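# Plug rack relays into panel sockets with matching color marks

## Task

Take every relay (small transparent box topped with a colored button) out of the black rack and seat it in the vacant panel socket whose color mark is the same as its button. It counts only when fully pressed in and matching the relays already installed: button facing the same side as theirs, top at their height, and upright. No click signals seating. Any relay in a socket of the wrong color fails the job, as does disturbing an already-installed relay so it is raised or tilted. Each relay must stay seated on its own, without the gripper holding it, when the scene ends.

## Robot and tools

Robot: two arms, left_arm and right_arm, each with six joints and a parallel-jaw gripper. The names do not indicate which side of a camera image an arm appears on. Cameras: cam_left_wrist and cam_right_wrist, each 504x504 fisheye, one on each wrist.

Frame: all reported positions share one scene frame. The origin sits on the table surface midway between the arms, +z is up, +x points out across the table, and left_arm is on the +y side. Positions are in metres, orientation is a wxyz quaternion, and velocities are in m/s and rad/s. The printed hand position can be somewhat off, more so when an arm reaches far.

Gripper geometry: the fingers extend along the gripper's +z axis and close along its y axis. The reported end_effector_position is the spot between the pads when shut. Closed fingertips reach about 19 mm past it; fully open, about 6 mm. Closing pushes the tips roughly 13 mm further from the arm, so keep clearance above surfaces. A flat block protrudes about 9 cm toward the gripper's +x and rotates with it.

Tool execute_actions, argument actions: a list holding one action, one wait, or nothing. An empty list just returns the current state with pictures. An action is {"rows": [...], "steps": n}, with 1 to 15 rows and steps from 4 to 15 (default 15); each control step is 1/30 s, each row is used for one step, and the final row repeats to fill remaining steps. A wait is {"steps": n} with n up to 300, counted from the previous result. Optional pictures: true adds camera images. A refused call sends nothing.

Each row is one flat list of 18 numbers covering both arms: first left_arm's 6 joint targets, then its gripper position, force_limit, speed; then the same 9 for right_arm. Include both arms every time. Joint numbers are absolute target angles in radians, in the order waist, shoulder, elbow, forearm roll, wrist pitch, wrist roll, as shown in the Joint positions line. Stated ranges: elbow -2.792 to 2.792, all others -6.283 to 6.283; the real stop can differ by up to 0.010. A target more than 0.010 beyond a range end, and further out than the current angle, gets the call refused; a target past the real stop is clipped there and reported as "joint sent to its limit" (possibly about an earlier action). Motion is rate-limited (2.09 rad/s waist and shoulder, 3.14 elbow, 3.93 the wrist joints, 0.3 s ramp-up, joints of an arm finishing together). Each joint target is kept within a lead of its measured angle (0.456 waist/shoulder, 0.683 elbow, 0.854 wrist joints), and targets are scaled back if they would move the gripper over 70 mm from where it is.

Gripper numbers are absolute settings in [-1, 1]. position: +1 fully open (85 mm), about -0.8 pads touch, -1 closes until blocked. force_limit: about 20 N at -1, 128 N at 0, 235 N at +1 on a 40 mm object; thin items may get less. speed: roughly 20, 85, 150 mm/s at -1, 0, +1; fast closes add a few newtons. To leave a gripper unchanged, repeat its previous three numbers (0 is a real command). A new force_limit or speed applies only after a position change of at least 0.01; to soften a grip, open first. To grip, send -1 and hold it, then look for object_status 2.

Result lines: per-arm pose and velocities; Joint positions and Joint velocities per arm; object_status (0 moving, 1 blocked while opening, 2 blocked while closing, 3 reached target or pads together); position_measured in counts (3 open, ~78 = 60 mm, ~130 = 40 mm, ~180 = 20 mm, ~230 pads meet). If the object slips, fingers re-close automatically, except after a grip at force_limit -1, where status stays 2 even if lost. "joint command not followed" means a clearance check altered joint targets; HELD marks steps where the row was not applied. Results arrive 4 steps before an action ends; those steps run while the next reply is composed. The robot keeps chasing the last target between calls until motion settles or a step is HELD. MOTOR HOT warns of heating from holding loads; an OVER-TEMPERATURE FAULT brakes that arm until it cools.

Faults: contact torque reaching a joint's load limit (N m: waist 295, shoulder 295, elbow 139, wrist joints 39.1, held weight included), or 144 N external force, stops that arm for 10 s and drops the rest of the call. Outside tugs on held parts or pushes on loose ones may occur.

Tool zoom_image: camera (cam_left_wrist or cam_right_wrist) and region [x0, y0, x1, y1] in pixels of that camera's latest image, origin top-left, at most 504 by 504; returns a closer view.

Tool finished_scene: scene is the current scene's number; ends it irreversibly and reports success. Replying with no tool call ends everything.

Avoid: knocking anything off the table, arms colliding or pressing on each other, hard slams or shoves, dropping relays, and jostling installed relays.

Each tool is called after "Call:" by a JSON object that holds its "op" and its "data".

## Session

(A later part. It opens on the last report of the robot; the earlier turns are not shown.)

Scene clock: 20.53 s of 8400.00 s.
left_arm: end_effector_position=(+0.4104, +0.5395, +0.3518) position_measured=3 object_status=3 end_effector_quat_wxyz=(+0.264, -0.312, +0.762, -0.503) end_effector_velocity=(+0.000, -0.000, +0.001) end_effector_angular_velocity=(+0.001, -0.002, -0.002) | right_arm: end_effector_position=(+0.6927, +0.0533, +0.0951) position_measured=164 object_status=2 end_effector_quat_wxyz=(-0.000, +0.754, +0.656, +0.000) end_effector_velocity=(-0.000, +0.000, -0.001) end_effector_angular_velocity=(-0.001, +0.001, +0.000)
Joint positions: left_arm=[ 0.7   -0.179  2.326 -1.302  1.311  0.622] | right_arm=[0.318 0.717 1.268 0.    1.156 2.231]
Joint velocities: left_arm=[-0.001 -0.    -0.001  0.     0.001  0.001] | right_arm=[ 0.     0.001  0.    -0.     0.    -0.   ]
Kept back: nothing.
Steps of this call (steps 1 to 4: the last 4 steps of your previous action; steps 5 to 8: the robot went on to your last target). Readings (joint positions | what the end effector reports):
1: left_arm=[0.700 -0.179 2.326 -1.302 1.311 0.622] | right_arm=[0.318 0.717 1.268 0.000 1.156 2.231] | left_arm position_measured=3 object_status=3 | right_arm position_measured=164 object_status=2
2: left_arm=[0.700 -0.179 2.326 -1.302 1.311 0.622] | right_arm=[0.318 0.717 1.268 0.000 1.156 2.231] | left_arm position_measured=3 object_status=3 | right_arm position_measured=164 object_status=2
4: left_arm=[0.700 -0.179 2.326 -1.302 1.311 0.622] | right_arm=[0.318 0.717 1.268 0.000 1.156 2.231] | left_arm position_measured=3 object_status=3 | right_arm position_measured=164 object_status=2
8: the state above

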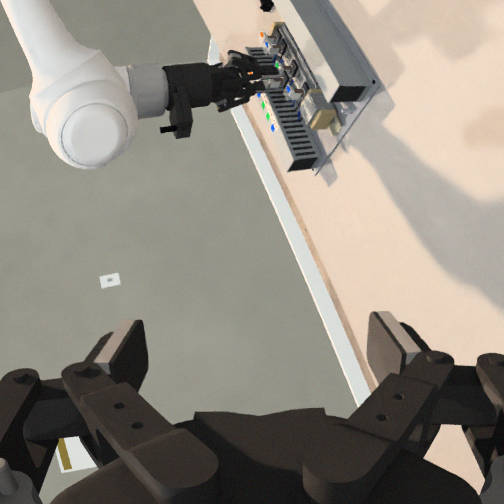

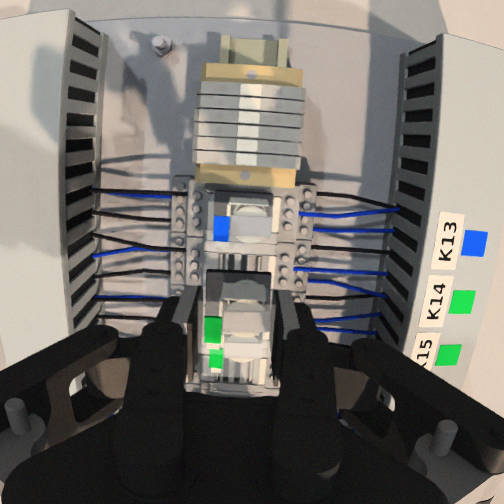

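Call:
{"op": "execute_actions", "data": {"actions": [{"rows":[[0.7,-0.179,2.326,-1.302,1.311,0.622,1,0,0,0.318,0.7211,1.2717,0,1.1488,2.2316,-1,-0.5,0],[0.7,-0.179,2.326,-1.302,1.311,0.622,1,0,0,0.318,0.7247,1.2751,0,1.1418,2.2316,-1,-0.5,0],[0.7,-0.179,2.326,-1.302,1.311,0.622,1,0,0,0.318,0.7268,1.2771,0,1.1376,2.2316,-1,-0.5,0],[0.7,-0.179,2.326,-1.302,1.311,0.622,1,0,0,0.318,0.7283,1.2785,0,1.1349,2.2316,-1,-0.5,0],[0.7,-0.179,2.326,-1.302,1.311,0.622,1,0,0,0.318,0.7297,1.2799,0,1.1321,2.2316,-1,-0.5,0],[0.7,-0.179,2.326,-1.302,1.311,0.622,1,0,0,0.318,0.7311,1.2812,0,1.1293,2.2316,-1,-0.5,0],[0.7,-0.179,2.326,-1.302,1.311,0.622,1,0,0,0.318,0.7326,1.2826,0,1.1265,2.2316,-1,-0.5,0],[0.7,-0.179,2.326,-1.302,1.311,0.622,1,0,0,0.318,0.734,1.2839,0,1.1237,2.2316,-1,-0.5,0]],"steps":14}]}}

Call:
{"op": "execute_actions", "data": {"actions": [{"steps":7}], "pictures": true}}

Scene clock: 21.20 s of 8400.00 s.
left_arm: end_effector_position=(+0.4104, +0.5395, +0.3518) position_measured=3 object_status=3 end_effector_quat_wxyz=(+0.264, -0.312, +0.762, -0.503) end_effector_velocity=(+0.000, -0.000, -0.000) end_effector_angular_velocity=(+0.001, -0.000, -0.000) | right_arm: end_effector_position=(+0.6927, +0.0533, +0.0722) position_measured=164 object_status=2 end_effector_quat_wxyz=(-0.000, +0.754, +0.656, -0.000) end_effector_velocity=(-0.001, +0.001, -0.017) end_effector_angular_velocity=(-0.001, +0.002, +0.002)
Joint positions: left_arm=[ 0.7   -0.179  2.326 -1.302  1.311  0.622] | right_arm=[0.318 0.734 1.284 0.    1.124 2.232]
Joint velocities: left_arm=[-0.    -0.     0.    -0.    -0.001  0.001] | right_arm=[ 0.002  0.013  0.011  0.    -0.021  0.   ]
Steps of this call (steps 1 to 10: the robot went on to your last target; steps 11 to 20: the first 10 steps of this action). Readings (joint positions | what the end effector reports):
11: left_arm=[0.700 -0.179 2.326 -1.302 1.311 0.622] | right_arm=[0.318 0.718 1.268 0.000 1.156 2.232] | left_arm position_measured=3 object_status=3 | right_arm position_measured=164 object_status=2
12: left_arm=[0.700 -0.179 2.326 -1.302 1.311 0.622] | right_arm=[0.318 0.719 1.269 0.000 1.153 2.232] | left_arm position_measured=3 object_status=3 | right_arm position_measured=164 object_status=2
14: left_arm=[0.700 -0.179 2.326 -1.302 1.311 0.622] | right_arm=[0.318 0.725 1.276 0.000 1.142 2.232] | left_arm position_measured=3 object_status=3 | right_arm position_measured=164 object_status=2
18: left_arm=[0.700 -0.179 2.326 -1.302 1.311 0.622] | right_arm=[0.318 0.732 1.282 0.000 1.128 2.232] | left_arm position_measured=3 object_status=3 | right_arm position_measured=164 object_status=2
20: the state above

Scene clock: 21.43 s of 8400.00 s.
left_arm: end_effector_position=(+0.4104, +0.5395, +0.3518) position_measured=3 object_status=3 end_effector_quat_wxyz=(+0.264, -0.312, +0.762, -0.503) end_effector_velocity=(+0.000, +0.000, +0.000) end_effector_angular_velocity=(-0.000, +0.000, +0.001) | right_arm: end_effector_position=(+0.6928, +0.0534, +0.0720) position_measured=164 object_status=2 end_effector_quat_wxyz=(-0.000, +0.754, +0.656, -0.000) end_effector_velocity=(-0.001, +0.000, -0.001) end_effector_angular_velocity=(-0.000, +0.001, +0.001)
Joint positions: left_arm=[ 0.7   -0.179  2.326 -1.302  1.311  0.622] | right_arm=[0.318 0.734 1.284 0.    1.124 2.232]
Joint velocities: left_arm=[-0.    -0.001 -0.    -0.    -0.001 -0.002] | right_arm=[ 0.001  0.     0.001  0.    -0.     0.   ]
Kept back: nothing.
Steps of this call (steps 1 to 4: the last 4 steps of your previous action; steps 5 to 7: the robot went on to your last target). Readings (joint positions | what the end effector reports):
1: left_arm=[0.700 -0.179 2.326 -1.302 1.311 0.622] | right_arm=[0.318 0.734 1.284 0.000 1.124 2.232] | left_arm position_measured=3 object_status=3 | right_arm position_measured=164 object_status=2
2: left_arm=[0.700 -0.179 2.326 -1.302 1.311 0.622] | right_arm=[0.318 0.734 1.284 0.000 1.124 2.232] | left_arm position_measured=3 object_status=3 | right_arm position_measured=164 object_status=2
4: left_arm=[0.700 -0.179 2.326 -1.302 1.311 0.622] | right_arm=[0.318 0.734 1.284 0.000 1.124 2.232] | left_arm position_measured=3 object_status=3 | right_arm position_measured=164 object_status=2
7: the state above

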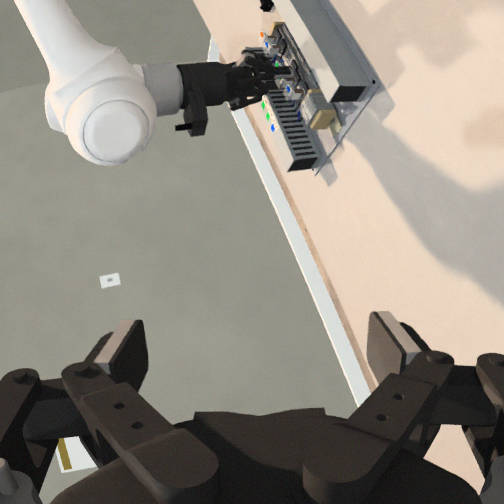

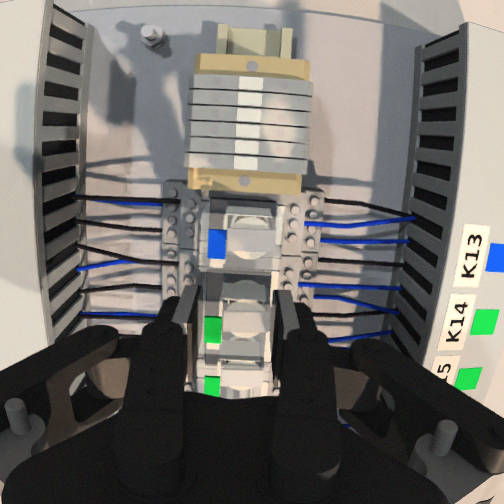

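Call:
{"op": "execute_actions", "data": {"actions": [{"rows":[[0.7,-0.179,2.326,-1.302,1.311,0.622,1,0,0,0.318,0.7354,1.2853,0,1.1209,2.2316,-1,-0.5,0],[0.7,-0.179,2.326,-1.302,1.311,0.622,1,0,0,0.318,0.7361,1.286,0,1.1195,2.2316,-1,-0.5,0],[0.7,-0.179,2.326,-1.302,1.311,0.622,1,0,0,0.318,0.7368,1.2867,0,1.1181,2.2316,-1,-0.5,0],[0.7,-0.179,2.326,-1.302,1.311,0.622,1,0,0,0.318,0.7376,1.2873,0,1.1167,2.2316,-1,-0.5,0]],"steps":9}]}}

Call:
{"op": "execute_actions", "data": {"actions": [{"steps":7}], "pictures": true}}

Call:
{"op": "zoom_image", "data": {"camera": "cam_right_wrist", "region": [170,170,330,400]}}

Scene clock: 21.80 s of 8400.00 s.
left_arm: end_effector_position=(+0.4104, +0.5395, +0.3518) position_measured=3 object_status=3 end_effector_quat_wxyz=(+0.264, -0.312, +0.762, -0.503) end_effector_velocity=(+0.000, -0.000, +0.000) end_effector_angular_velocity=(-0.000, -0.000, -0.002) | right_arm: end_effector_position=(+0.6928, +0.0534, +0.0680) position_measured=164 object_status=2 end_effector_quat_wxyz=(+0.000, +0.754, +0.656, +0.000) end_effector_velocity=(-0.002, +0.000, -0.028) end_effector_angular_velocity=(-0.002, +0.003, +0.001)
Joint positions: left_arm=[ 0.7   -0.179  2.326 -1.302  1.311  0.622] | right_arm=[0.318 0.737 1.287 0.    1.118 2.232]
Joint velocities: left_arm=[-0.002  0.001 -0.001 -0.     0.001 -0.   ] | right_arm=[ 0.001  0.02   0.018 -0.    -0.034 -0.   ]
Steps of this call (steps 1 to 6: the robot went on to your last target; steps 7 to 11: the first 5 steps of this action). Readings (joint positions | what the end effector reports):
7: left_arm=[0.700 -0.179 2.326 -1.302 1.311 0.622] | right_arm=[0.318 0.734 1.284 0.000 1.124 2.232] | left_arm position_measured=3 object_status=3 | right_arm position_measured=164 object_status=2
8: left_arm=[0.700 -0.179 2.326 -1.302 1.311 0.622] | right_arm=[0.318 0.735 1.285 0.000 1.122 2.232] | left_arm position_measured=3 object_status=3 | right_arm position_measured=164 object_status=2
10: left_arm=[0.700 -0.179 2.326 -1.302 1.311 0.622] | right_arm=[0.318 0.736 1.286 0.000 1.119 2.232] | left_arm position_measured=3 object_status=3 | right_arm position_measured=164 object_status=2
11: the state above

Scene clock: 22.03 s of 8400.00 s.
left_arm: end_effector_position=(+0.4104, +0.5395, +0.3518) position_measured=3 object_status=3 end_effector_quat_wxyz=(+0.264, -0.312, +0.762, -0.503) end_effector_velocity=(-0.000, -0.001, +0.000) end_effector_angular_velocity=(-0.000, -0.000, -0.001) | right_arm: end_effector_position=(+0.6927, +0.0534, +0.0671) position_measured=164 object_status=2 end_effector_quat_wxyz=(+0.000, +0.754, +0.656, +0.000) end_effector_velocity=(-0.001, +0.000, -0.002) end_effector_angular_velocity=(-0.001, +0.002, +0.001)
Joint positions: left_arm=[ 0.7   -0.179  2.326 -1.302  1.311  0.622] | right_arm=[0.318 0.737 1.287 0.    1.117 2.232]
Joint velocities: left_arm=[-0.001 -0.     0.    -0.     0.001 -0.   ] | right_arm=[ 0.001  0.002  0.001  0.    -0.001 -0.   ]
Kept back: nothing.
Steps of this call (steps 1 to 4: the last 4 steps of your previous action; steps 5 to 7: the robot went on to your last target). Readings (joint positions | what the end effector reports):
1: left_arm=[0.700 -0.179 2.326 -1.302 1.311 0.622] | right_arm=[0.318 0.737 1.287 0.000 1.117 2.232] | left_arm position_measured=3 object_status=3 | right_arm position_measured=164 object_status=2
2: left_arm=[0.700 -0.179 2.326 -1.302 1.311 0.622] | right_arm=[0.318 0.737 1.287 0.000 1.117 2.232] | left_arm position_measured=3 object_status=3 | right_arm position_measured=164 object_status=2
4: left_arm=[0.700 -0.179 2.326 -1.302 1.311 0.622] | right_arm=[0.318 0.737 1.287 0.000 1.117 2.232] | left_arm position_measured=3 object_status=3 | right_arm position_measured=164 object_status=2
7: the state above

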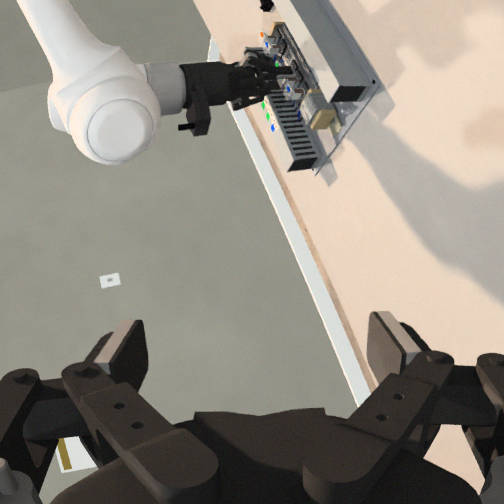

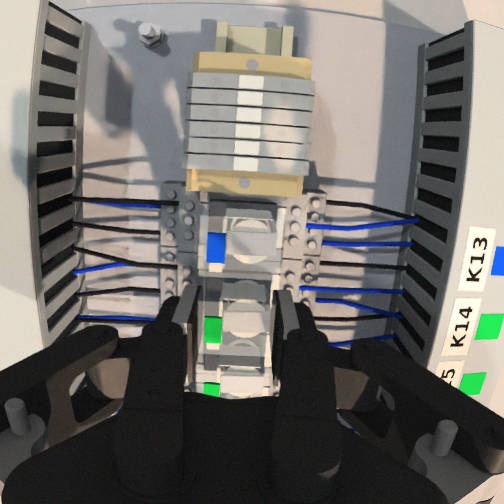

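Region (170, 170, 330, 400) of cam_right_wrist's 504x504 image, scaled by 2.191, with more detail than that image has; it fills the left 351 columns of this view, and the rest is white.

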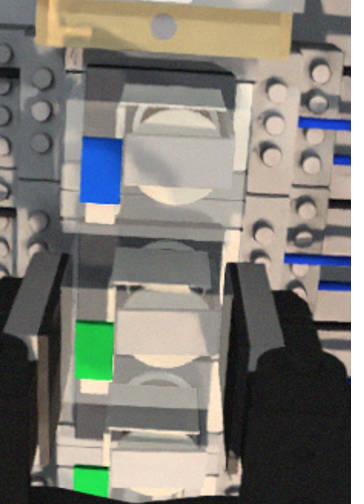

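Call:
{"op": "execute_actions", "data": {"actions": [{"rows":[[0.7,-0.179,2.326,-1.302,1.311,0.622,1,0,0,0.318,0.7383,1.288,0,1.1153,2.2316,-1,-0.5,0],[0.7,-0.179,2.326,-1.302,1.311,0.622,1,0,0,0.318,0.7383,1.288,0,1.1153,2.2316,-1,-0.5,0],[0.7,-0.179,2.326,-1.302,1.311,0.622,1,0,0,0.318,0.7386,1.2884,0,1.1146,2.2316,-1,-0.5,0],[0.7,-0.179,2.326,-1.302,1.311,0.622,1,0,0,0.318,0.7386,1.2884,0,1.1146,2.2316,-1,-0.5,0],[0.7,-0.179,2.326,-1.302,1.311,0.622,1,0,0,0.318,0.739,1.2887,0,1.1139,2.2316,-1,-0.5,0]],"steps":11}]}}

Call:
{"op": "execute_actions", "data": {"actions": [{"rows":[[0.7,-0.179,2.326,-1.302,1.311,0.622,1,0,0,0.318,0.739,1.2887,0,1.1139,2.2316,0.15,-0.5,0]],"steps":9}]}}

Call:
{"op": "execute_actions", "data": {"actions": [{"rows":[[0.7,-0.179,2.326,-1.302,1.311,0.622,1,0,0,0.318,0.7175,1.2683,0,1.1558,2.2316,0.15,-0.5,0],[0.7,-0.179,2.326,-1.302,1.311,0.622,1,0,0,0.318,0.689,1.2322,0,1.2205,2.2316,0.15,-0.5,0]],"steps":15}]}}

Call:
{"op": "execute_actions", "data": {"actions": [{"steps":6}], "pictures": true}}

Scene clock: 22.53 s of 8400.00 s.
left_arm: end_effector_position=(+0.4104, +0.5395, +0.3518) position_measured=3 object_status=3 end_effector_quat_wxyz=(+0.264, -0.312, +0.762, -0.503) end_effector_velocity=(-0.000, -0.000, -0.000) end_effector_angular_velocity=(-0.001, +0.000, -0.000) | right_arm: end_effector_position=(+0.6927, +0.0534, +0.0655) position_measured=164 object_status=2 end_effector_quat_wxyz=(+0.000, +0.754, +0.656, +0.000) end_effector_velocity=(+0.000, -0.001, -0.001) end_effector_angular_velocity=(+0.001, -0.001, -0.001)
Joint positions: left_arm=[ 0.7   -0.179  2.326 -1.302  1.311  0.622] | right_arm=[0.318 0.739 1.288 0.    1.114 2.232]
Joint velocities: left_arm=[-0.001 -0.     0.    -0.     0.    -0.001] | right_arm=[-0.001  0.     0.002  0.001 -0.004 -0.   ]
Steps of this call (steps 1 to 8: the robot went on to your last target; steps 9 to 15: the first 7 steps of this action). Readings (joint positions | what the end effector reports):
9: left_arm=[0.700 -0.179 2.326 -1.302 1.311 0.622] | right_arm=[0.318 0.738 1.287 0.000 1.117 2.232] | left_arm position_measured=3 object_status=3 | right_arm position_measured=164 object_status=2
10: left_arm=[0.700 -0.179 2.326 -1.302 1.311 0.622] | right_arm=[0.318 0.738 1.288 0.000 1.116 2.232] | left_arm position_measured=3 object_status=3 | right_arm position_measured=164 object_status=2
12: left_arm=[0.700 -0.179 2.326 -1.302 1.311 0.622] | right_arm=[0.318 0.738 1.288 0.000 1.115 2.232] | left_arm position_measured=3 object_status=3 | right_arm position_measured=164 object_status=2
15: the state above

Scene clock: 22.83 s of 8400.00 s.
left_arm: end_effector_position=(+0.4104, +0.5395, +0.3518) position_measured=3 object_status=3 end_effector_quat_wxyz=(+0.264, -0.312, +0.762, -0.503) end_effector_velocity=(+0.000, -0.000, -0.000) end_effector_angular_velocity=(-0.001, +0.001, -0.000) | right_arm: end_effector_position=(+0.6926, +0.0532, +0.0639) position_measured=148 object_status=0 end_effector_quat_wxyz=(-0.000, +0.754, +0.656, -0.000) end_effector_velocity=(+0.002, +0.000, +0.000) end_effector_angular_velocity=(+0.001, -0.002, -0.000)
Joint positions: left_arm=[ 0.7   -0.179  2.326 -1.302  1.311  0.622] | right_arm=[ 0.318  0.74   1.289 -0.     1.113  2.232]
Joint velocities: left_arm=[-0.  0.  0. -0. -0. -0.] | right_arm=[-0.     0.002 -0.004 -0.     0.    -0.   ]
Steps of this call (steps 1 to 4: the last 4 steps of your previous action; steps 5 to 9: the first 5 steps of this action). Readings (joint positions | what the end effector reports):
5: left_arm=[0.700 -0.179 2.326 -1.302 1.311 0.622] | right_arm=[0.318 0.739 1.289 0.000 1.114 2.232] | left_arm position_measured=3 object_status=3 | right_arm position_measured=164 object_status=0
6: left_arm=[0.700 -0.179 2.326 -1.302 1.311 0.622] | right_arm=[0.318 0.739 1.289 0.000 1.114 2.232] | left_arm position_measured=3 object_status=3 | right_arm position_measured=164 object_status=0
8: left_arm=[0.700 -0.179 2.326 -1.302 1.311 0.622] | right_arm=[0.318 0.740 1.290 -0.000 1.113 2.232] | left_arm position_measured=3 object_status=3 | right_arm position_measured=155 object_status=0
9: the state above

Scene clock: 23.33 s of 8400.00 s.
left_arm: end_effector_position=(+0.4104, +0.5395, +0.3518) position_measured=3 object_status=3 end_effector_quat_wxyz=(+0.264, -0.312, +0.762, -0.503) end_effector_velocity=(-0.000, +0.000, +0.000) end_effector_angular_velocity=(-0.001, +0.000, +0.001) | right_arm: end_effector_position=(+0.6925, +0.0532, +0.1401) position_measured=110 object_status=0 end_effector_quat_wxyz=(-0.000, +0.755, +0.656, -0.000) end_effector_velocity=(+0.003, +0.000, +0.003) end_effector_angular_velocity=(+0.003, -0.004, -0.001)
Joint positions: left_arm=[ 0.7   -0.179  2.326 -1.302  1.311  0.622] | right_arm=[0.318 0.689 1.233 0.    1.22  2.232]
Joint velocities: left_arm=[ 0.001 -0.001  0.     0.     0.    -0.001] | right_arm=[-0.001 -0.    -0.006  0.     0.001 -0.   ]
Steps of this call (steps 1 to 4: the last 4 steps of your previous action; steps 5 to 15: the first 11 steps of this action). Readings (joint positions | what the end effector reports):
5: left_arm=[0.700 -0.179 2.326 -1.302 1.311 0.622] | right_arm=[0.318 0.740 1.289 -0.000 1.114 2.232] | left_arm position_measured=3 object_status=3 | right_arm position_measured=115 object_status=0
6: left_arm=[0.700 -0.179 2.326 -1.302 1.311 0.622] | right_arm=[0.318 0.736 1.286 -0.000 1.121 2.232] | left_arm position_measured=3 object_status=3 | right_arm position_measured=112 object_status=0
8: left_arm=[0.700 -0.179 2.326 -1.302 1.311 0.622] | right_arm=[0.318 0.712 1.258 -0.000 1.173 2.232] | left_arm position_measured=3 object_status=3 | right_arm position_measured=110 object_status=0
12: left_arm=[0.700 -0.179 2.326 -1.302 1.311 0.622] | right_arm=[0.318 0.689 1.233 0.000 1.220 2.232] | left_arm position_measured=3 object_status=3 | right_arm position_measured=110 object_status=0
15: the state above

Scene clock: 23.53 s of 8400.00 s.
left_arm: end_effector_position=(+0.4104, +0.5395, +0.3518) position_measured=3 object_status=3 end_effector_quat_wxyz=(+0.264, -0.312, +0.762, -0.503) end_effector_velocity=(+0.000, -0.001, +0.000) end_effector_angular_velocity=(-0.001, +0.001, -0.000) | right_arm: end_effector_position=(+0.6926, +0.0533, +0.1401) position_measured=110 object_status=3 end_effector_quat_wxyz=(-0.000, +0.755, +0.656, +0.000) end_effector_velocity=(-0.000, +0.000, -0.000) end_effector_angular_velocity=(-0.000, +0.000, +0.001)
Joint positions: left_arm=[ 0.7   -0.179  2.326 -1.302  1.311  0.622] | right_arm=[0.318 0.689 1.232 0.    1.22  2.232]
Joint velocities: left_arm=[-0.001 -0.001  0.    -0.    -0.    -0.002] | right_arm=[ 0.001  0.001 -0.    -0.     0.    -0.   ]
Kept back: nothing.
Steps of this call (steps 1 to 4: the last 4 steps of your previous action; steps 5 to 6: the robot went on to your last target). Readings (joint positions | what the end effector reports):
1: left_arm=[0.700 -0.179 2.326 -1.302 1.311 0.622] | right_arm=[0.318 0.689 1.232 0.000 1.220 2.232] | left_arm position_measured=3 object_status=3 | right_arm position_measured=110 object_status=3
2: left_arm=[0.700 -0.179 2.326 -1.302 1.311 0.622] | right_arm=[0.318 0.689 1.232 0.000 1.220 2.232] | left_arm position_measured=3 object_status=3 | right_arm position_measured=110 object_status=3
4: left_arm=[0.700 -0.179 2.326 -1.302 1.311 0.622] | right_arm=[0.318 0.689 1.232 0.000 1.220 2.232] | left_arm position_measured=3 object_status=3 | right_arm position_measured=110 object_status=3
6: the state above

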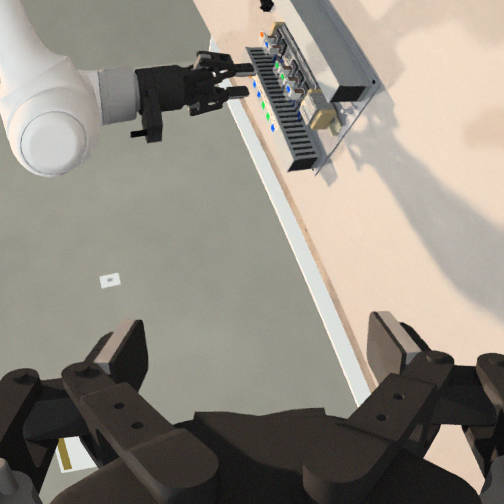

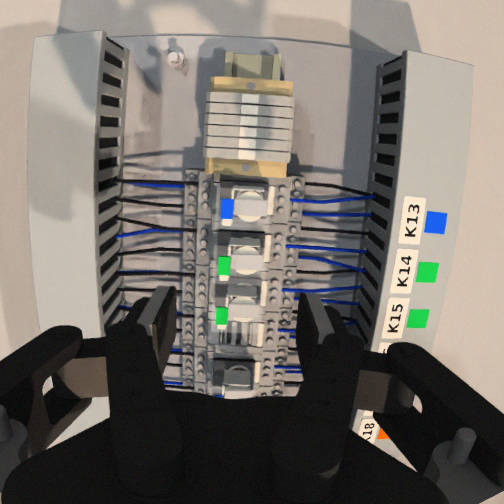

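Call:
{"op": "execute_actions", "data": {"actions": [{"rows":[[0.7,-0.179,2.326,-1.302,1.311,0.622,1,0,0,-0.0058,0.419,1.6552,0,1.0674,2.2208,0.15,-0.5,0]],"steps":15}]}}

Call:
{"op": "execute_actions", "data": {"actions": [{"steps":14}], "pictures": true}}

Scene clock: 24.17 s of 8400.00 s.
left_arm: end_effector_position=(+0.4104, +0.5395, +0.3518) position_measured=3 object_status=3 end_effector_quat_wxyz=(+0.264, -0.312, +0.762, -0.503) end_effector_velocity=(-0.000, +0.001, +0.000) end_effector_angular_velocity=(-0.000, -0.000, +0.001) | right_arm: end_effector_position=(+0.6812, -0.1136, +0.1487) position_measured=110 object_status=3 end_effector_quat_wxyz=(-0.000, +0.805, +0.593, -0.001) end_effector_velocity=(-0.110, -0.540, +0.020) end_effector_angular_velocity=(+0.001, -0.005, -0.543)
Joint positions: left_arm=[ 0.7   -0.179  2.326 -1.302  1.311  0.622] | right_arm=[ 0.151  0.55   1.451 -0.     1.142  2.227]
Joint velocities: left_arm=[ 0.001 -0.    -0.     0.     0.001 -0.   ] | right_arm=[-0.563 -0.473  0.735 -0.    -0.267 -0.02 ]
Steps of this call (steps 1 to 8: the robot went on to your last target; steps 9 to 19: the first 11 steps of this action). Readings (joint positions | what the end effector reports):
9: left_arm=[0.700 -0.179 2.326 -1.302 1.311 0.622] | right_arm=[0.318 0.689 1.232 0.000 1.220 2.232] | left_arm position_measured=3 object_status=3 | right_arm position_measured=110 object_status=3
10: left_arm=[0.700 -0.179 2.326 -1.302 1.311 0.622] | right_arm=[0.314 0.686 1.237 -0.000 1.219 2.232] | left_arm position_measured=3 object_status=3 | right_arm position_measured=110 object_status=3
12: left_arm=[0.700 -0.179 2.326 -1.302 1.311 0.622] | right_arm=[0.285 0.662 1.276 0.000 1.205 2.231] | left_arm position_measured=3 object_status=3 | right_arm position_measured=110 object_status=3
16: left_arm=[0.700 -0.179 2.326 -1.302 1.311 0.622] | right_arm=[0.208 0.598 1.376 -0.000 1.169 2.229] | left_arm position_measured=3 object_status=3 | right_arm position_measured=110 object_status=3
19: the state above

Scene clock: 24.63 s of 8400.00 s.
left_arm: end_effector_position=(+0.4104, +0.5395, +0.3518) position_measured=3 object_status=3 end_effector_quat_wxyz=(+0.264, -0.312, +0.762, -0.503) end_effector_velocity=(-0.000, -0.000, -0.000) end_effector_angular_velocity=(-0.001, +0.001, +0.000) | right_arm: end_effector_position=(+0.6336, -0.2549, +0.1501) position_measured=110 object_status=3 end_effector_quat_wxyz=(+0.000, +0.848, +0.531, +0.000) end_effector_velocity=(-0.001, -0.001, -0.001) end_effector_angular_velocity=(-0.000, +0.002, -0.001)
Joint positions: left_arm=[ 0.7   -0.179  2.326 -1.302  1.311  0.622] | right_arm=[-0.006  0.419  1.655 -0.     1.067  2.221]
Joint velocities: left_arm=[-0.    -0.     0.001  0.     0.    -0.001] | right_arm=[-0.001  0.001  0.001  0.    -0.    -0.   ]
Kept back: nothing.
Steps of this call (steps 1 to 4: the last 4 steps of your previous action; steps 5 to 14: the robot went on to your last target). Readings (joint positions | what the end effector reports):
1: left_arm=[0.700 -0.179 2.326 -1.302 1.311 0.622] | right_arm=[0.132 0.534 1.476 -0.000 1.133 2.226] | left_arm position_measured=3 object_status=3 | right_arm position_measured=110 object_status=3
2: left_arm=[0.700 -0.179 2.326 -1.302 1.311 0.622] | right_arm=[0.112 0.518 1.501 -0.000 1.124 2.225] | left_arm position_measured=3 object_status=3 | right_arm position_measured=110 object_status=3
4: left_arm=[0.700 -0.179 2.326 -1.302 1.311 0.622] | right_arm=[0.074 0.486 1.551 -0.000 1.105 2.224] | left_arm position_measured=3 object_status=3 | right_arm position_measured=110 object_status=3
8: left_arm=[0.700 -0.179 2.326 -1.302 1.311 0.622] | right_arm=[0.003 0.427 1.643 -0.000 1.072 2.221] | left_arm position_measured=3 object_status=3 | right_arm position_measured=110 object_status=3
14: the state above

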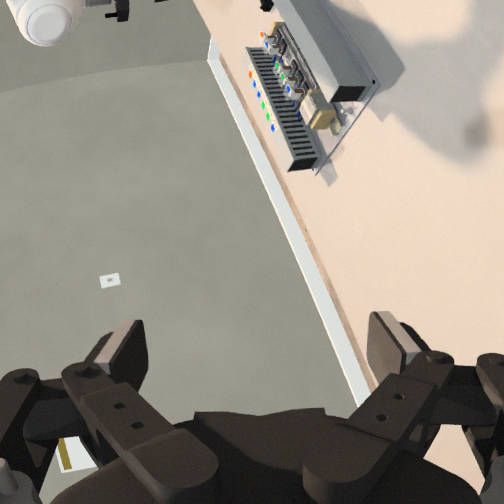

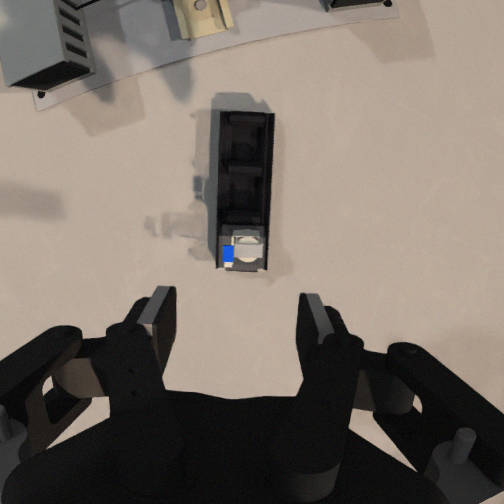

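Call:
{"op": "execute_actions", "data": {"actions": [{"rows":[[0.7,-0.179,2.326,-1.302,1.311,0.622,1,0,0,-0.0093,0.417,1.6585,0,1.0661,2.2173,0.15,-0.5,0],[0.7,-0.179,2.326,-1.302,1.311,0.622,1,0,0,-0.0093,0.417,1.6585,0,1.0661,2.2173,0.15,-0.5,0],[0.7,-0.179,2.326,-1.302,1.311,0.622,1,0,0,-0.0093,0.4821,1.715,0,0.9445,2.2173,0.15,-0.5,0]],"steps":15}]}}

Call:
{"op": "execute_actions", "data": {"actions": [{"steps":7}], "pictures": true}}

Call:
{"op": "zoom_image", "data": {"camera": "cam_right_wrist", "region": [180,240,300,360]}}

Scene clock: 25.23 s of 8400.00 s.
left_arm: end_effector_position=(+0.4104, +0.5395, +0.3518) position_measured=3 object_status=3 end_effector_quat_wxyz=(+0.264, -0.312, +0.762, -0.503) end_effector_velocity=(-0.000, -0.001, +0.000) end_effector_angular_velocity=(-0.000, -0.001, -0.002) | right_arm: end_effector_position=(+0.6329, -0.2579, +0.0749) position_measured=110 object_status=3 end_effector_quat_wxyz=(+0.000, +0.848, +0.531, -0.000) end_effector_velocity=(-0.000, -0.000, -0.000) end_effector_angular_velocity=(-0.000, +0.001, -0.000)
Joint positions: left_arm=[ 0.7   -0.179  2.326 -1.302  1.311  0.622] | right_arm=[-0.009  0.482  1.715 -0.     0.945  2.217]
Joint velocities: left_arm=[-0.001 -0.001  0.    -0.     0.001  0.   ] | right_arm=[-0.     0.     0.001  0.     0.    -0.   ]
Steps of this call (steps 1 to 7: the robot went on to your last target; steps 8 to 18: the first 11 steps of this action). Readings (joint positions | what the end effector reports):
8: left_arm=[0.700 -0.179 2.326 -1.302 1.311 0.622] | right_arm=[-0.006 0.419 1.655 -0.000 1.067 2.221] | left_arm position_measured=3 object_status=3 | right_arm position_measured=110 object_status=3
9: left_arm=[0.700 -0.179 2.326 -1.302 1.311 0.622] | right_arm=[-0.008 0.418 1.657 0.000 1.067 2.219] | left_arm position_measured=3 object_status=3 | right_arm position_measured=110 object_status=3
11: left_arm=[0.700 -0.179 2.326 -1.302 1.311 0.622] | right_arm=[-0.009 0.420 1.662 0.000 1.058 2.218] | left_arm position_measured=3 object_status=3 | right_arm position_measured=110 object_status=3
15: left_arm=[0.700 -0.179 2.326 -1.302 1.311 0.622] | right_arm=[-0.009 0.478 1.712 -0.000 0.953 2.217] | left_arm position_measured=3 object_status=3 | right_arm position_measured=110 object_status=3
18: the state above

Scene clock: 25.47 s of 8400.00 s.
left_arm: end_effector_position=(+0.4104, +0.5395, +0.3518) position_measured=3 object_status=3 end_effector_quat_wxyz=(+0.264, -0.312, +0.762, -0.503) end_effector_velocity=(-0.000, -0.001, +0.000) end_effector_angular_velocity=(-0.001, -0.001, -0.002) | right_arm: end_effector_position=(+0.6327, -0.2579, +0.0749) position_measured=110 object_status=3 end_effector_quat_wxyz=(-0.000, +0.848, +0.531, -0.000) end_effector_velocity=(-0.000, -0.000, -0.001) end_effector_angular_velocity=(-0.000, +0.001, -0.001)
Joint positions: left_arm=[ 0.7   -0.179  2.326 -1.302  1.311  0.622] | right_arm=[-0.009  0.482  1.715 -0.     0.945  2.217]
Joint velocities: left_arm=[-0.     0.    -0.     0.     0.002  0.001] | right_arm=[-0.001  0.001  0.     0.    -0.     0.   ]
Kept back: nothing.
Steps of this call (steps 1 to 4: the last 4 steps of your previous action; steps 5 to 7: the robot went on to your last target). Readings (joint positions | what the end effector reports):
1: left_arm=[0.700 -0.179 2.326 -1.302 1.311 0.622] | right_arm=[-0.009 0.482 1.715 -0.000 0.945 2.217] | left_arm position_measured=3 object_status=3 | right_arm position_measured=110 object_status=3
2: left_arm=[0.700 -0.179 2.326 -1.302 1.311 0.622] | right_arm=[-0.009 0.482 1.715 -0.000 0.945 2.217] | left_arm position_measured=3 object_status=3 | right_arm position_measured=110 object_status=3
4: left_arm=[0.700 -0.179 2.326 -1.302 1.311 0.622] | right_arm=[-0.009 0.482 1.715 -0.000 0.945 2.217] | left_arm position_measured=3 object_status=3 | right_arm position_measured=110 object_status=3
7: the state above

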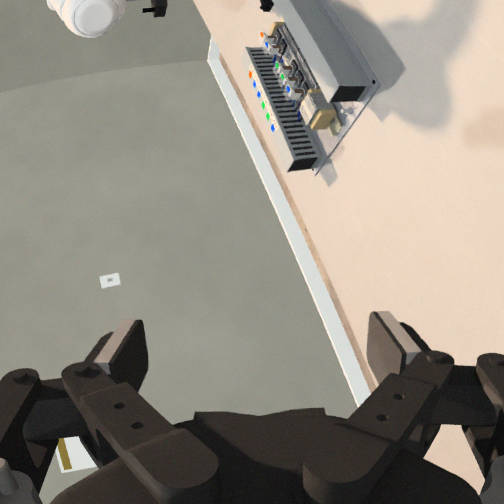

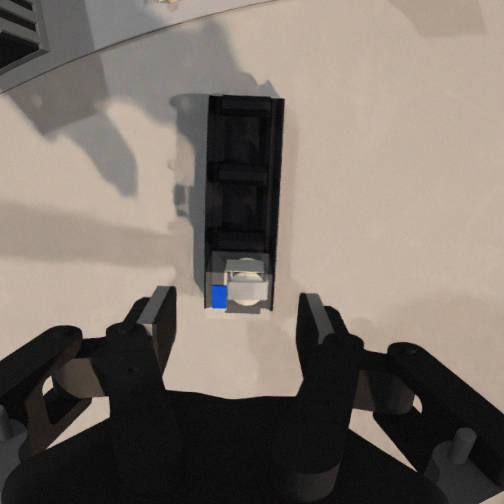

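Region (180, 240, 300, 360) of cam_right_wrist's 504x504 image, scaled by 4.200, with more detail than that image has.

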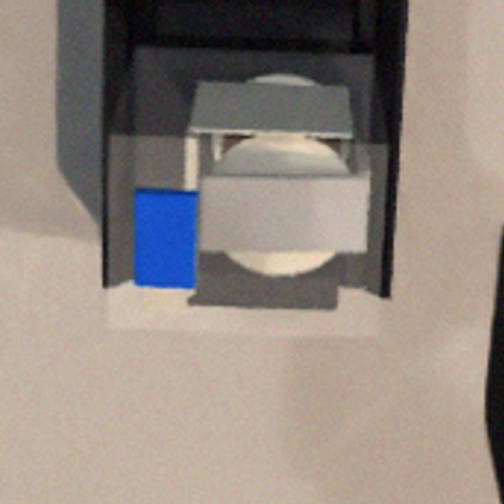

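Call:
{"op": "execute_actions", "data": {"actions": [{"rows":[[0.7,-0.179,2.326,-1.302,1.311,0.622,1,0,0,-0.0093,0.5117,1.7331,0,0.8968,2.2173,0.15,-0.5,0]],"steps":11}], "pictures": true}}

Call:
{"op": "execute_actions", "data": {"actions": [{"rows":[[0.7,-0.179,2.326,-1.302,1.311,0.622,1,0,0,-0.0093,0.5117,1.7331,0,0.8968,2.2173,-1,-0.5,0]],"steps":15}]}}

Call:
{"op": "execute_actions", "data": {"actions": [{"steps":7}], "pictures": true}}

Scene clock: 27.70 s of 8400.00 s.
left_arm: end_effector_position=(+0.4104, +0.5395, +0.3518) position_measured=3 object_status=3 end_effector_quat_wxyz=(+0.264, -0.312, +0.762, -0.503) end_effector_velocity=(+0.000, +0.000, +0.000) end_effector_angular_velocity=(+0.001, -0.000, +0.000) | right_arm: end_effector_position=(+0.6327, -0.2578, +0.0451) position_measured=110 object_status=3 end_effector_quat_wxyz=(-0.000, +0.848, +0.531, -0.000) end_effector_velocity=(+0.000, -0.000, -0.001) end_effector_angular_velocity=(-0.000, +0.000, -0.000)
Joint positions: left_arm=[ 0.7   -0.179  2.326 -1.302  1.311  0.622] | right_arm=[-0.009  0.512  1.733  0.     0.897  2.217]
Joint velocities: left_arm=[-0.    -0.    -0.     0.    -0.001  0.   ] | right_arm=[-0.     0.002 -0.    -0.    -0.002  0.   ]
Steps of this call (steps 1 to 15: the robot went on to your last target; steps 16 to 60: nothing new was sent; steps 61 to 67: the first 7 steps of this action). Readings (joint positions | what the end effector reports):
61: left_arm=[0.700 -0.179 2.326 -1.302 1.311 0.622] | right_arm=[-0.009 0.482 1.715 0.000 0.944 2.217] | left_arm position_measured=3 object_status=3 | right_arm position_measured=110 object_status=3
62: left_arm=[0.700 -0.179 2.326 -1.302 1.311 0.622] | right_arm=[-0.009 0.485 1.717 0.000 0.938 2.217] | left_arm position_measured=3 object_status=3 | right_arm position_measured=110 object_status=3
64: left_arm=[0.700 -0.179 2.326 -1.302 1.311 0.622] | right_arm=[-0.009 0.506 1.731 0.000 0.905 2.217] | left_arm position_measured=3 object_status=3 | right_arm position_measured=110 object_status=3
67: the state above

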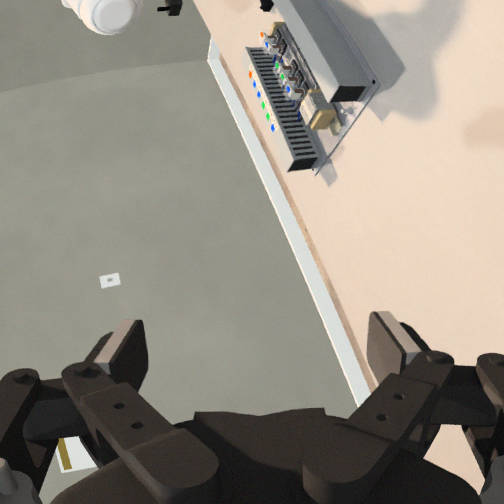

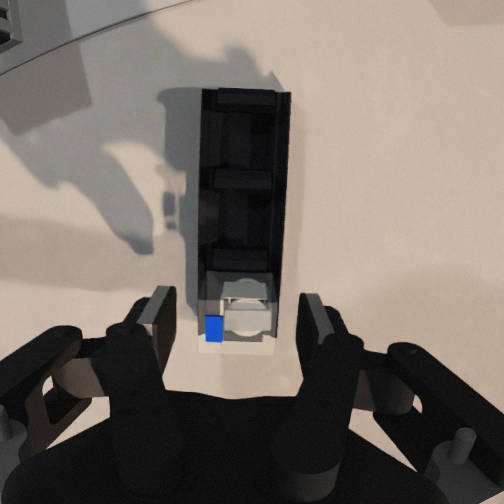

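Scene clock: 28.20 s of 8400.00 s.
left_arm: end_effector_position=(+0.4104, +0.5395, +0.3518) position_measured=3 object_status=3 end_effector_quat_wxyz=(+0.264, -0.312, +0.762, -0.503) end_effector_velocity=(-0.000, -0.000, +0.000) end_effector_angular_velocity=(+0.001, -0.001, -0.000) | right_arm: end_effector_position=(+0.6327, -0.2579, +0.0451) position_measured=164 object_status=0 end_effector_quat_wxyz=(+0.000, +0.848, +0.531, +0.000) end_effector_velocity=(-0.000, +0.001, -0.000) end_effector_angular_velocity=(-0.000, +0.000, +0.001)
Joint positions: left_arm=[ 0.7   -0.179  2.326 -1.302  1.311  0.622] | right_arm=[-0.009  0.512  1.733 -0.     0.897  2.217]
Joint velocities: left_arm=[ 0.    -0.     0.    -0.     0.     0.001] | right_arm=[ 0.001  0.001 -0.    -0.     0.     0.   ]
Steps of this call (steps 1 to 4: the last 4 steps of your previous action; steps 5 to 15: the first 11 steps of this action). Readings (joint positions | what the end effector reports):
5: left_arm=[0.700 -0.179 2.326 -1.302 1.311 0.622] | right_arm=[-0.009 0.512 1.733 0.000 0.897 2.217] | left_arm position_measured=3 object_status=3 | right_arm position_measured=110 object_status=0
6: left_arm=[0.700 -0.179 2.326 -1.302 1.311 0.622] | right_arm=[-0.009 0.512 1.733 0.000 0.897 2.217] | left_arm position_measured=3 object_status=3 | right_arm position_measured=110 object_status=0
8: left_arm=[0.700 -0.179 2.326 -1.302 1.311 0.622] | right_arm=[-0.009 0.512 1.733 0.000 0.897 2.217] | left_arm position_measured=3 object_status=3 | right_arm position_measured=119 object_status=0
12: left_arm=[0.700 -0.179 2.326 -1.302 1.311 0.622] | right_arm=[-0.009 0.512 1.733 0.000 0.897 2.217] | left_arm position_measured=3 object_status=3 | right_arm position_measured=148 object_status=0
15: the state above

Scene clock: 28.43 s of 8400.00 s.
left_arm: end_effector_position=(+0.4104, +0.5395, +0.3518) position_measured=3 object_status=3 end_effector_quat_wxyz=(+0.264, -0.312, +0.762, -0.503) end_effector_velocity=(-0.000, +0.000, -0.000) end_effector_angular_velocity=(+0.001, -0.001, +0.000) | right_arm: end_effector_position=(+0.6327, -0.2579, +0.0451) position_measured=164 object_status=2 end_effector_quat_wxyz=(+0.000, +0.848, +0.531, +0.000) end_effector_velocity=(-0.000, +0.000, -0.000) end_effector_angular_velocity=(+0.000, +0.000, +0.000)
Joint positions: left_arm=[ 0.7   -0.179  2.326 -1.302  1.311  0.622] | right_arm=[-0.009  0.512  1.733 -0.     0.897  2.217]
Joint velocities: left_arm=[ 0.001  0.     0.    -0.     0.001  0.001] | right_arm=[ 0.     0.001 -0.     0.     0.    -0.   ]
Kept back: nothing.
Steps of this call (steps 1 to 4: the last 4 steps of your previous action; steps 5 to 7: the robot went on to your last target). Readings (joint positions | what the end effector reports):
1: left_arm=[0.700 -0.179 2.326 -1.302 1.311 0.622] | right_arm=[-0.009 0.512 1.733 -0.000 0.897 2.217] | left_arm position_measured=3 object_status=3 | right_arm position_measured=164 object_status=0
2: left_arm=[0.700 -0.179 2.326 -1.302 1.311 0.622] | right_arm=[-0.009 0.512 1.733 -0.000 0.897 2.217] | left_arm position_measured=3 object_status=3 | right_arm position_measured=164 object_status=0
4: left_arm=[0.700 -0.179 2.326 -1.302 1.311 0.622] | right_arm=[-0.009 0.512 1.733 -0.000 0.897 2.217] | left_arm position_measured=3 object_status=3 | right_arm position_measured=164 object_status=0
7: the state above

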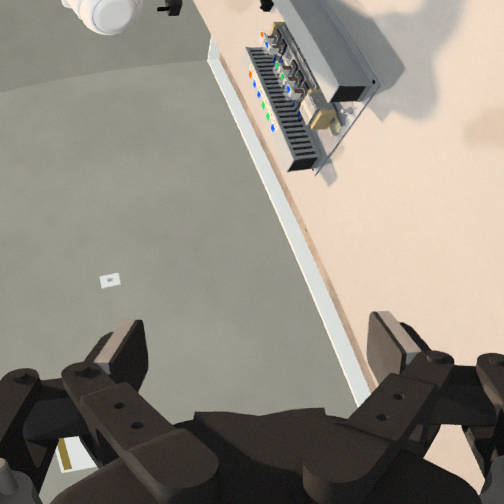

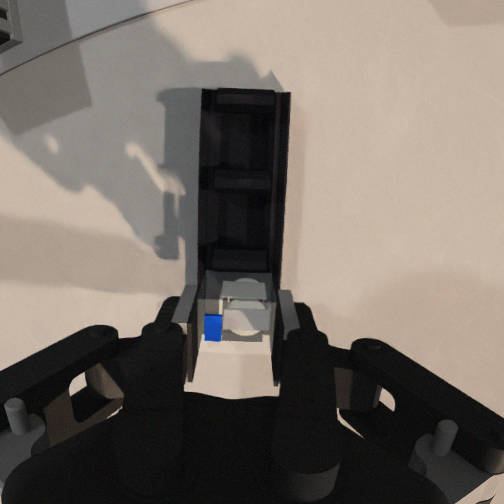

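Call:
{"op": "execute_actions", "data": {"actions": [{"rows":[[0.7,-0.179,2.326,-1.302,1.311,0.622,1,0,0,-0.0093,0.4821,1.715,0,0.9445,2.2173,-1,-0.5,0],[0.7,-0.179,2.326,-1.302,1.311,0.622,1,0,0,-0.0093,0.4821,1.715,0,0.9445,2.2173,-1,-0.5,0],[0.7,-0.179,2.326,-1.302,1.311,0.622,1,0,0,-0.0093,0.4821,1.715,0,0.9445,2.2173,-1,-0.5,0],[0.7,-0.179,2.326,-1.302,1.311,0.622,1,0,0,-0.0093,0.417,1.6585,0,1.0661,2.2173,-1,-0.5,0]],"steps":13}]}}

Call:
{"op": "execute_actions", "data": {"actions": [{"rows":[[0.7,-0.179,2.326,-1.302,1.311,0.622,1,0,0,0.2664,0.6312,1.3321,0,1.1783,2.18,-1,-0.5,0]],"steps":15}]}}

Call:
{"op": "execute_actions", "data": {"actions": [{"steps":14}], "pictures": true}}

Scene clock: 29.13 s of 8400.00 s.
left_arm: end_effector_position=(+0.4104, +0.5395, +0.3518) position_measured=3 object_status=3 end_effector_quat_wxyz=(+0.264, -0.312, +0.762, -0.503) end_effector_velocity=(+0.000, +0.001, -0.000) end_effector_angular_velocity=(+0.000, +0.001, +0.002) | right_arm: end_effector_position=(+0.6333, -0.2578, +0.1479) position_measured=164 object_status=2 end_effector_quat_wxyz=(+0.000, +0.848, +0.531, +0.001) end_effector_velocity=(-0.012, -0.003, +0.161) end_effector_angular_velocity=(-0.000, +0.001, -0.001)
Joint positions: left_arm=[ 0.7   -0.179  2.326 -1.302  1.311  0.622] | right_arm=[-0.009  0.419  1.66   0.     1.061  2.217]
Joint velocities: left_arm=[ 0.001  0.    -0.     0.    -0.001 -0.   ] | right_arm=[-0.001 -0.144 -0.111 -0.     0.257  0.   ]
Steps of this call (steps 1 to 12: the robot went on to your last target; steps 13 to 21: the first 9 steps of this action). Readings (joint positions | what the end effector reports):
13: left_arm=[0.700 -0.179 2.326 -1.302 1.311 0.622] | right_arm=[-0.009 0.512 1.733 -0.000 0.897 2.217] | left_arm position_measured=3 object_status=3 | right_arm position_measured=164 object_status=2
14: left_arm=[0.700 -0.179 2.326 -1.302 1.311 0.622] | right_arm=[-0.009 0.509 1.732 -0.000 0.902 2.217] | left_arm position_measured=3 object_status=3 | right_arm position_measured=164 object_status=2
16: left_arm=[0.700 -0.179 2.326 -1.302 1.311 0.622] | right_arm=[-0.009 0.487 1.717 -0.000 0.936 2.217] | left_arm position_measured=3 object_status=3 | right_arm position_measured=164 object_status=2
20: left_arm=[0.700 -0.179 2.326 -1.302 1.311 0.622] | right_arm=[-0.009 0.427 1.667 0.000 1.046 2.217] | left_arm position_measured=3 object_status=3 | right_arm position_measured=164 object_status=2
21: the state above

Scene clock: 29.63 s of 8400.00 s.
left_arm: end_effector_position=(+0.4104, +0.5395, +0.3518) position_measured=3 object_status=3 end_effector_quat_wxyz=(+0.264, -0.312, +0.762, -0.503) end_effector_velocity=(-0.000, -0.001, -0.000) end_effector_angular_velocity=(-0.001, +0.001, -0.001) | right_arm: end_effector_position=(+0.6771, -0.1024, +0.1463) position_measured=164 object_status=2 end_effector_quat_wxyz=(+0.000, +0.791, +0.612, +0.000) end_effector_velocity=(+0.079, +0.542, -0.028) end_effector_angular_velocity=(-0.001, +0.001, +0.651)
Joint positions: left_arm=[ 0.7   -0.179  2.326 -1.302  1.311  0.622] | right_arm=[0.165 0.552 1.452 0.    1.137 2.194]
Joint velocities: left_arm=[-0.001 -0.     0.001 -0.     0.    -0.001] | right_arm=[ 0.573  0.447 -0.677 -0.     0.232 -0.077]
Steps of this call (steps 1 to 4: the last 4 steps of your previous action; steps 5 to 15: the first 11 steps of this action). Readings (joint positions | what the end effector reports):
5: left_arm=[0.700 -0.179 2.326 -1.302 1.311 0.622] | right_arm=[-0.009 0.417 1.659 0.000 1.066 2.217] | left_arm position_measured=3 object_status=3 | right_arm position_measured=164 object_status=2
6: left_arm=[0.700 -0.179 2.326 -1.302 1.311 0.622] | right_arm=[-0.005 0.420 1.654 0.000 1.068 2.217] | left_arm position_measured=3 object_status=3 | right_arm position_measured=164 object_status=2
8: left_arm=[0.700 -0.179 2.326 -1.302 1.311 0.622] | right_arm=[0.024 0.443 1.618 0.000 1.080 2.213] | left_arm position_measured=3 object_status=3 | right_arm position_measured=164 object_status=2
12: left_arm=[0.700 -0.179 2.326 -1.302 1.311 0.622] | right_arm=[0.107 0.507 1.521 0.000 1.113 2.202] | left_arm position_measured=3 object_status=3 | right_arm position_measured=164 object_status=2
15: the state above

Scene clock: 30.10 s of 8400.00 s.
left_arm: end_effector_position=(+0.4104, +0.5395, +0.3518) position_measured=3 object_status=3 end_effector_quat_wxyz=(+0.264, -0.312, +0.762, -0.503) end_effector_velocity=(+0.000, +0.001, +0.000) end_effector_angular_velocity=(+0.000, +0.000, +0.001) | right_arm: end_effector_position=(+0.6840, -0.0044, +0.1400) position_measured=164 object_status=2 end_effector_quat_wxyz=(-0.000, +0.755, +0.656, -0.000) end_effector_velocity=(-0.001, +0.002, +0.000) end_effector_angular_velocity=(+0.000, -0.000, +0.002)
Joint positions: left_arm=[ 0.7   -0.179  2.326 -1.302  1.311  0.622] | right_arm=[0.266 0.631 1.332 0.    1.178 2.18 ]
Joint velocities: left_arm=[ 0.     0.    -0.001 -0.    -0.001 -0.001] | right_arm=[ 0.002 -0.    -0.     0.     0.    -0.   ]
Kept back: nothing.
Steps of this call (steps 1 to 4: the last 4 steps of your previous action; steps 5 to 14: the robot went on to your last target). Readings (joint positions | what the end effector reports):
1: left_arm=[0.700 -0.179 2.326 -1.302 1.311 0.622] | right_arm=[0.184 0.567 1.429 0.000 1.145 2.191] | left_arm position_measured=3 object_status=3 | right_arm position_measured=164 object_status=2
2: left_arm=[0.700 -0.179 2.326 -1.302 1.311 0.622] | right_arm=[0.204 0.582 1.406 0.000 1.153 2.188] | left_arm position_measured=3 object_status=3 | right_arm position_measured=164 object_status=2
4: left_arm=[0.700 -0.179 2.326 -1.302 1.311 0.622] | right_arm=[0.241 0.611 1.362 0.000 1.168 2.183] | left_arm position_measured=3 object_status=3 | right_arm position_measured=164 object_status=2
8: left_arm=[0.700 -0.179 2.326 -1.302 1.311 0.622] | right_arm=[0.266 0.631 1.332 0.000 1.178 2.180] | left_arm position_measured=3 object_status=3 | right_arm position_measured=164 object_status=2
14: the state above

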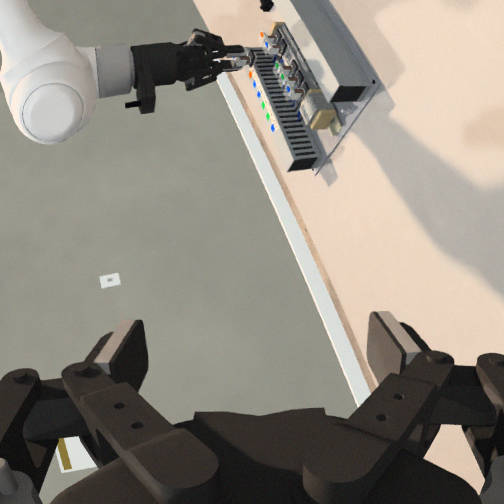

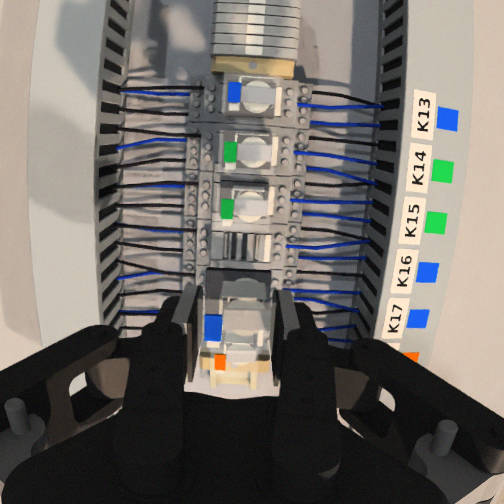

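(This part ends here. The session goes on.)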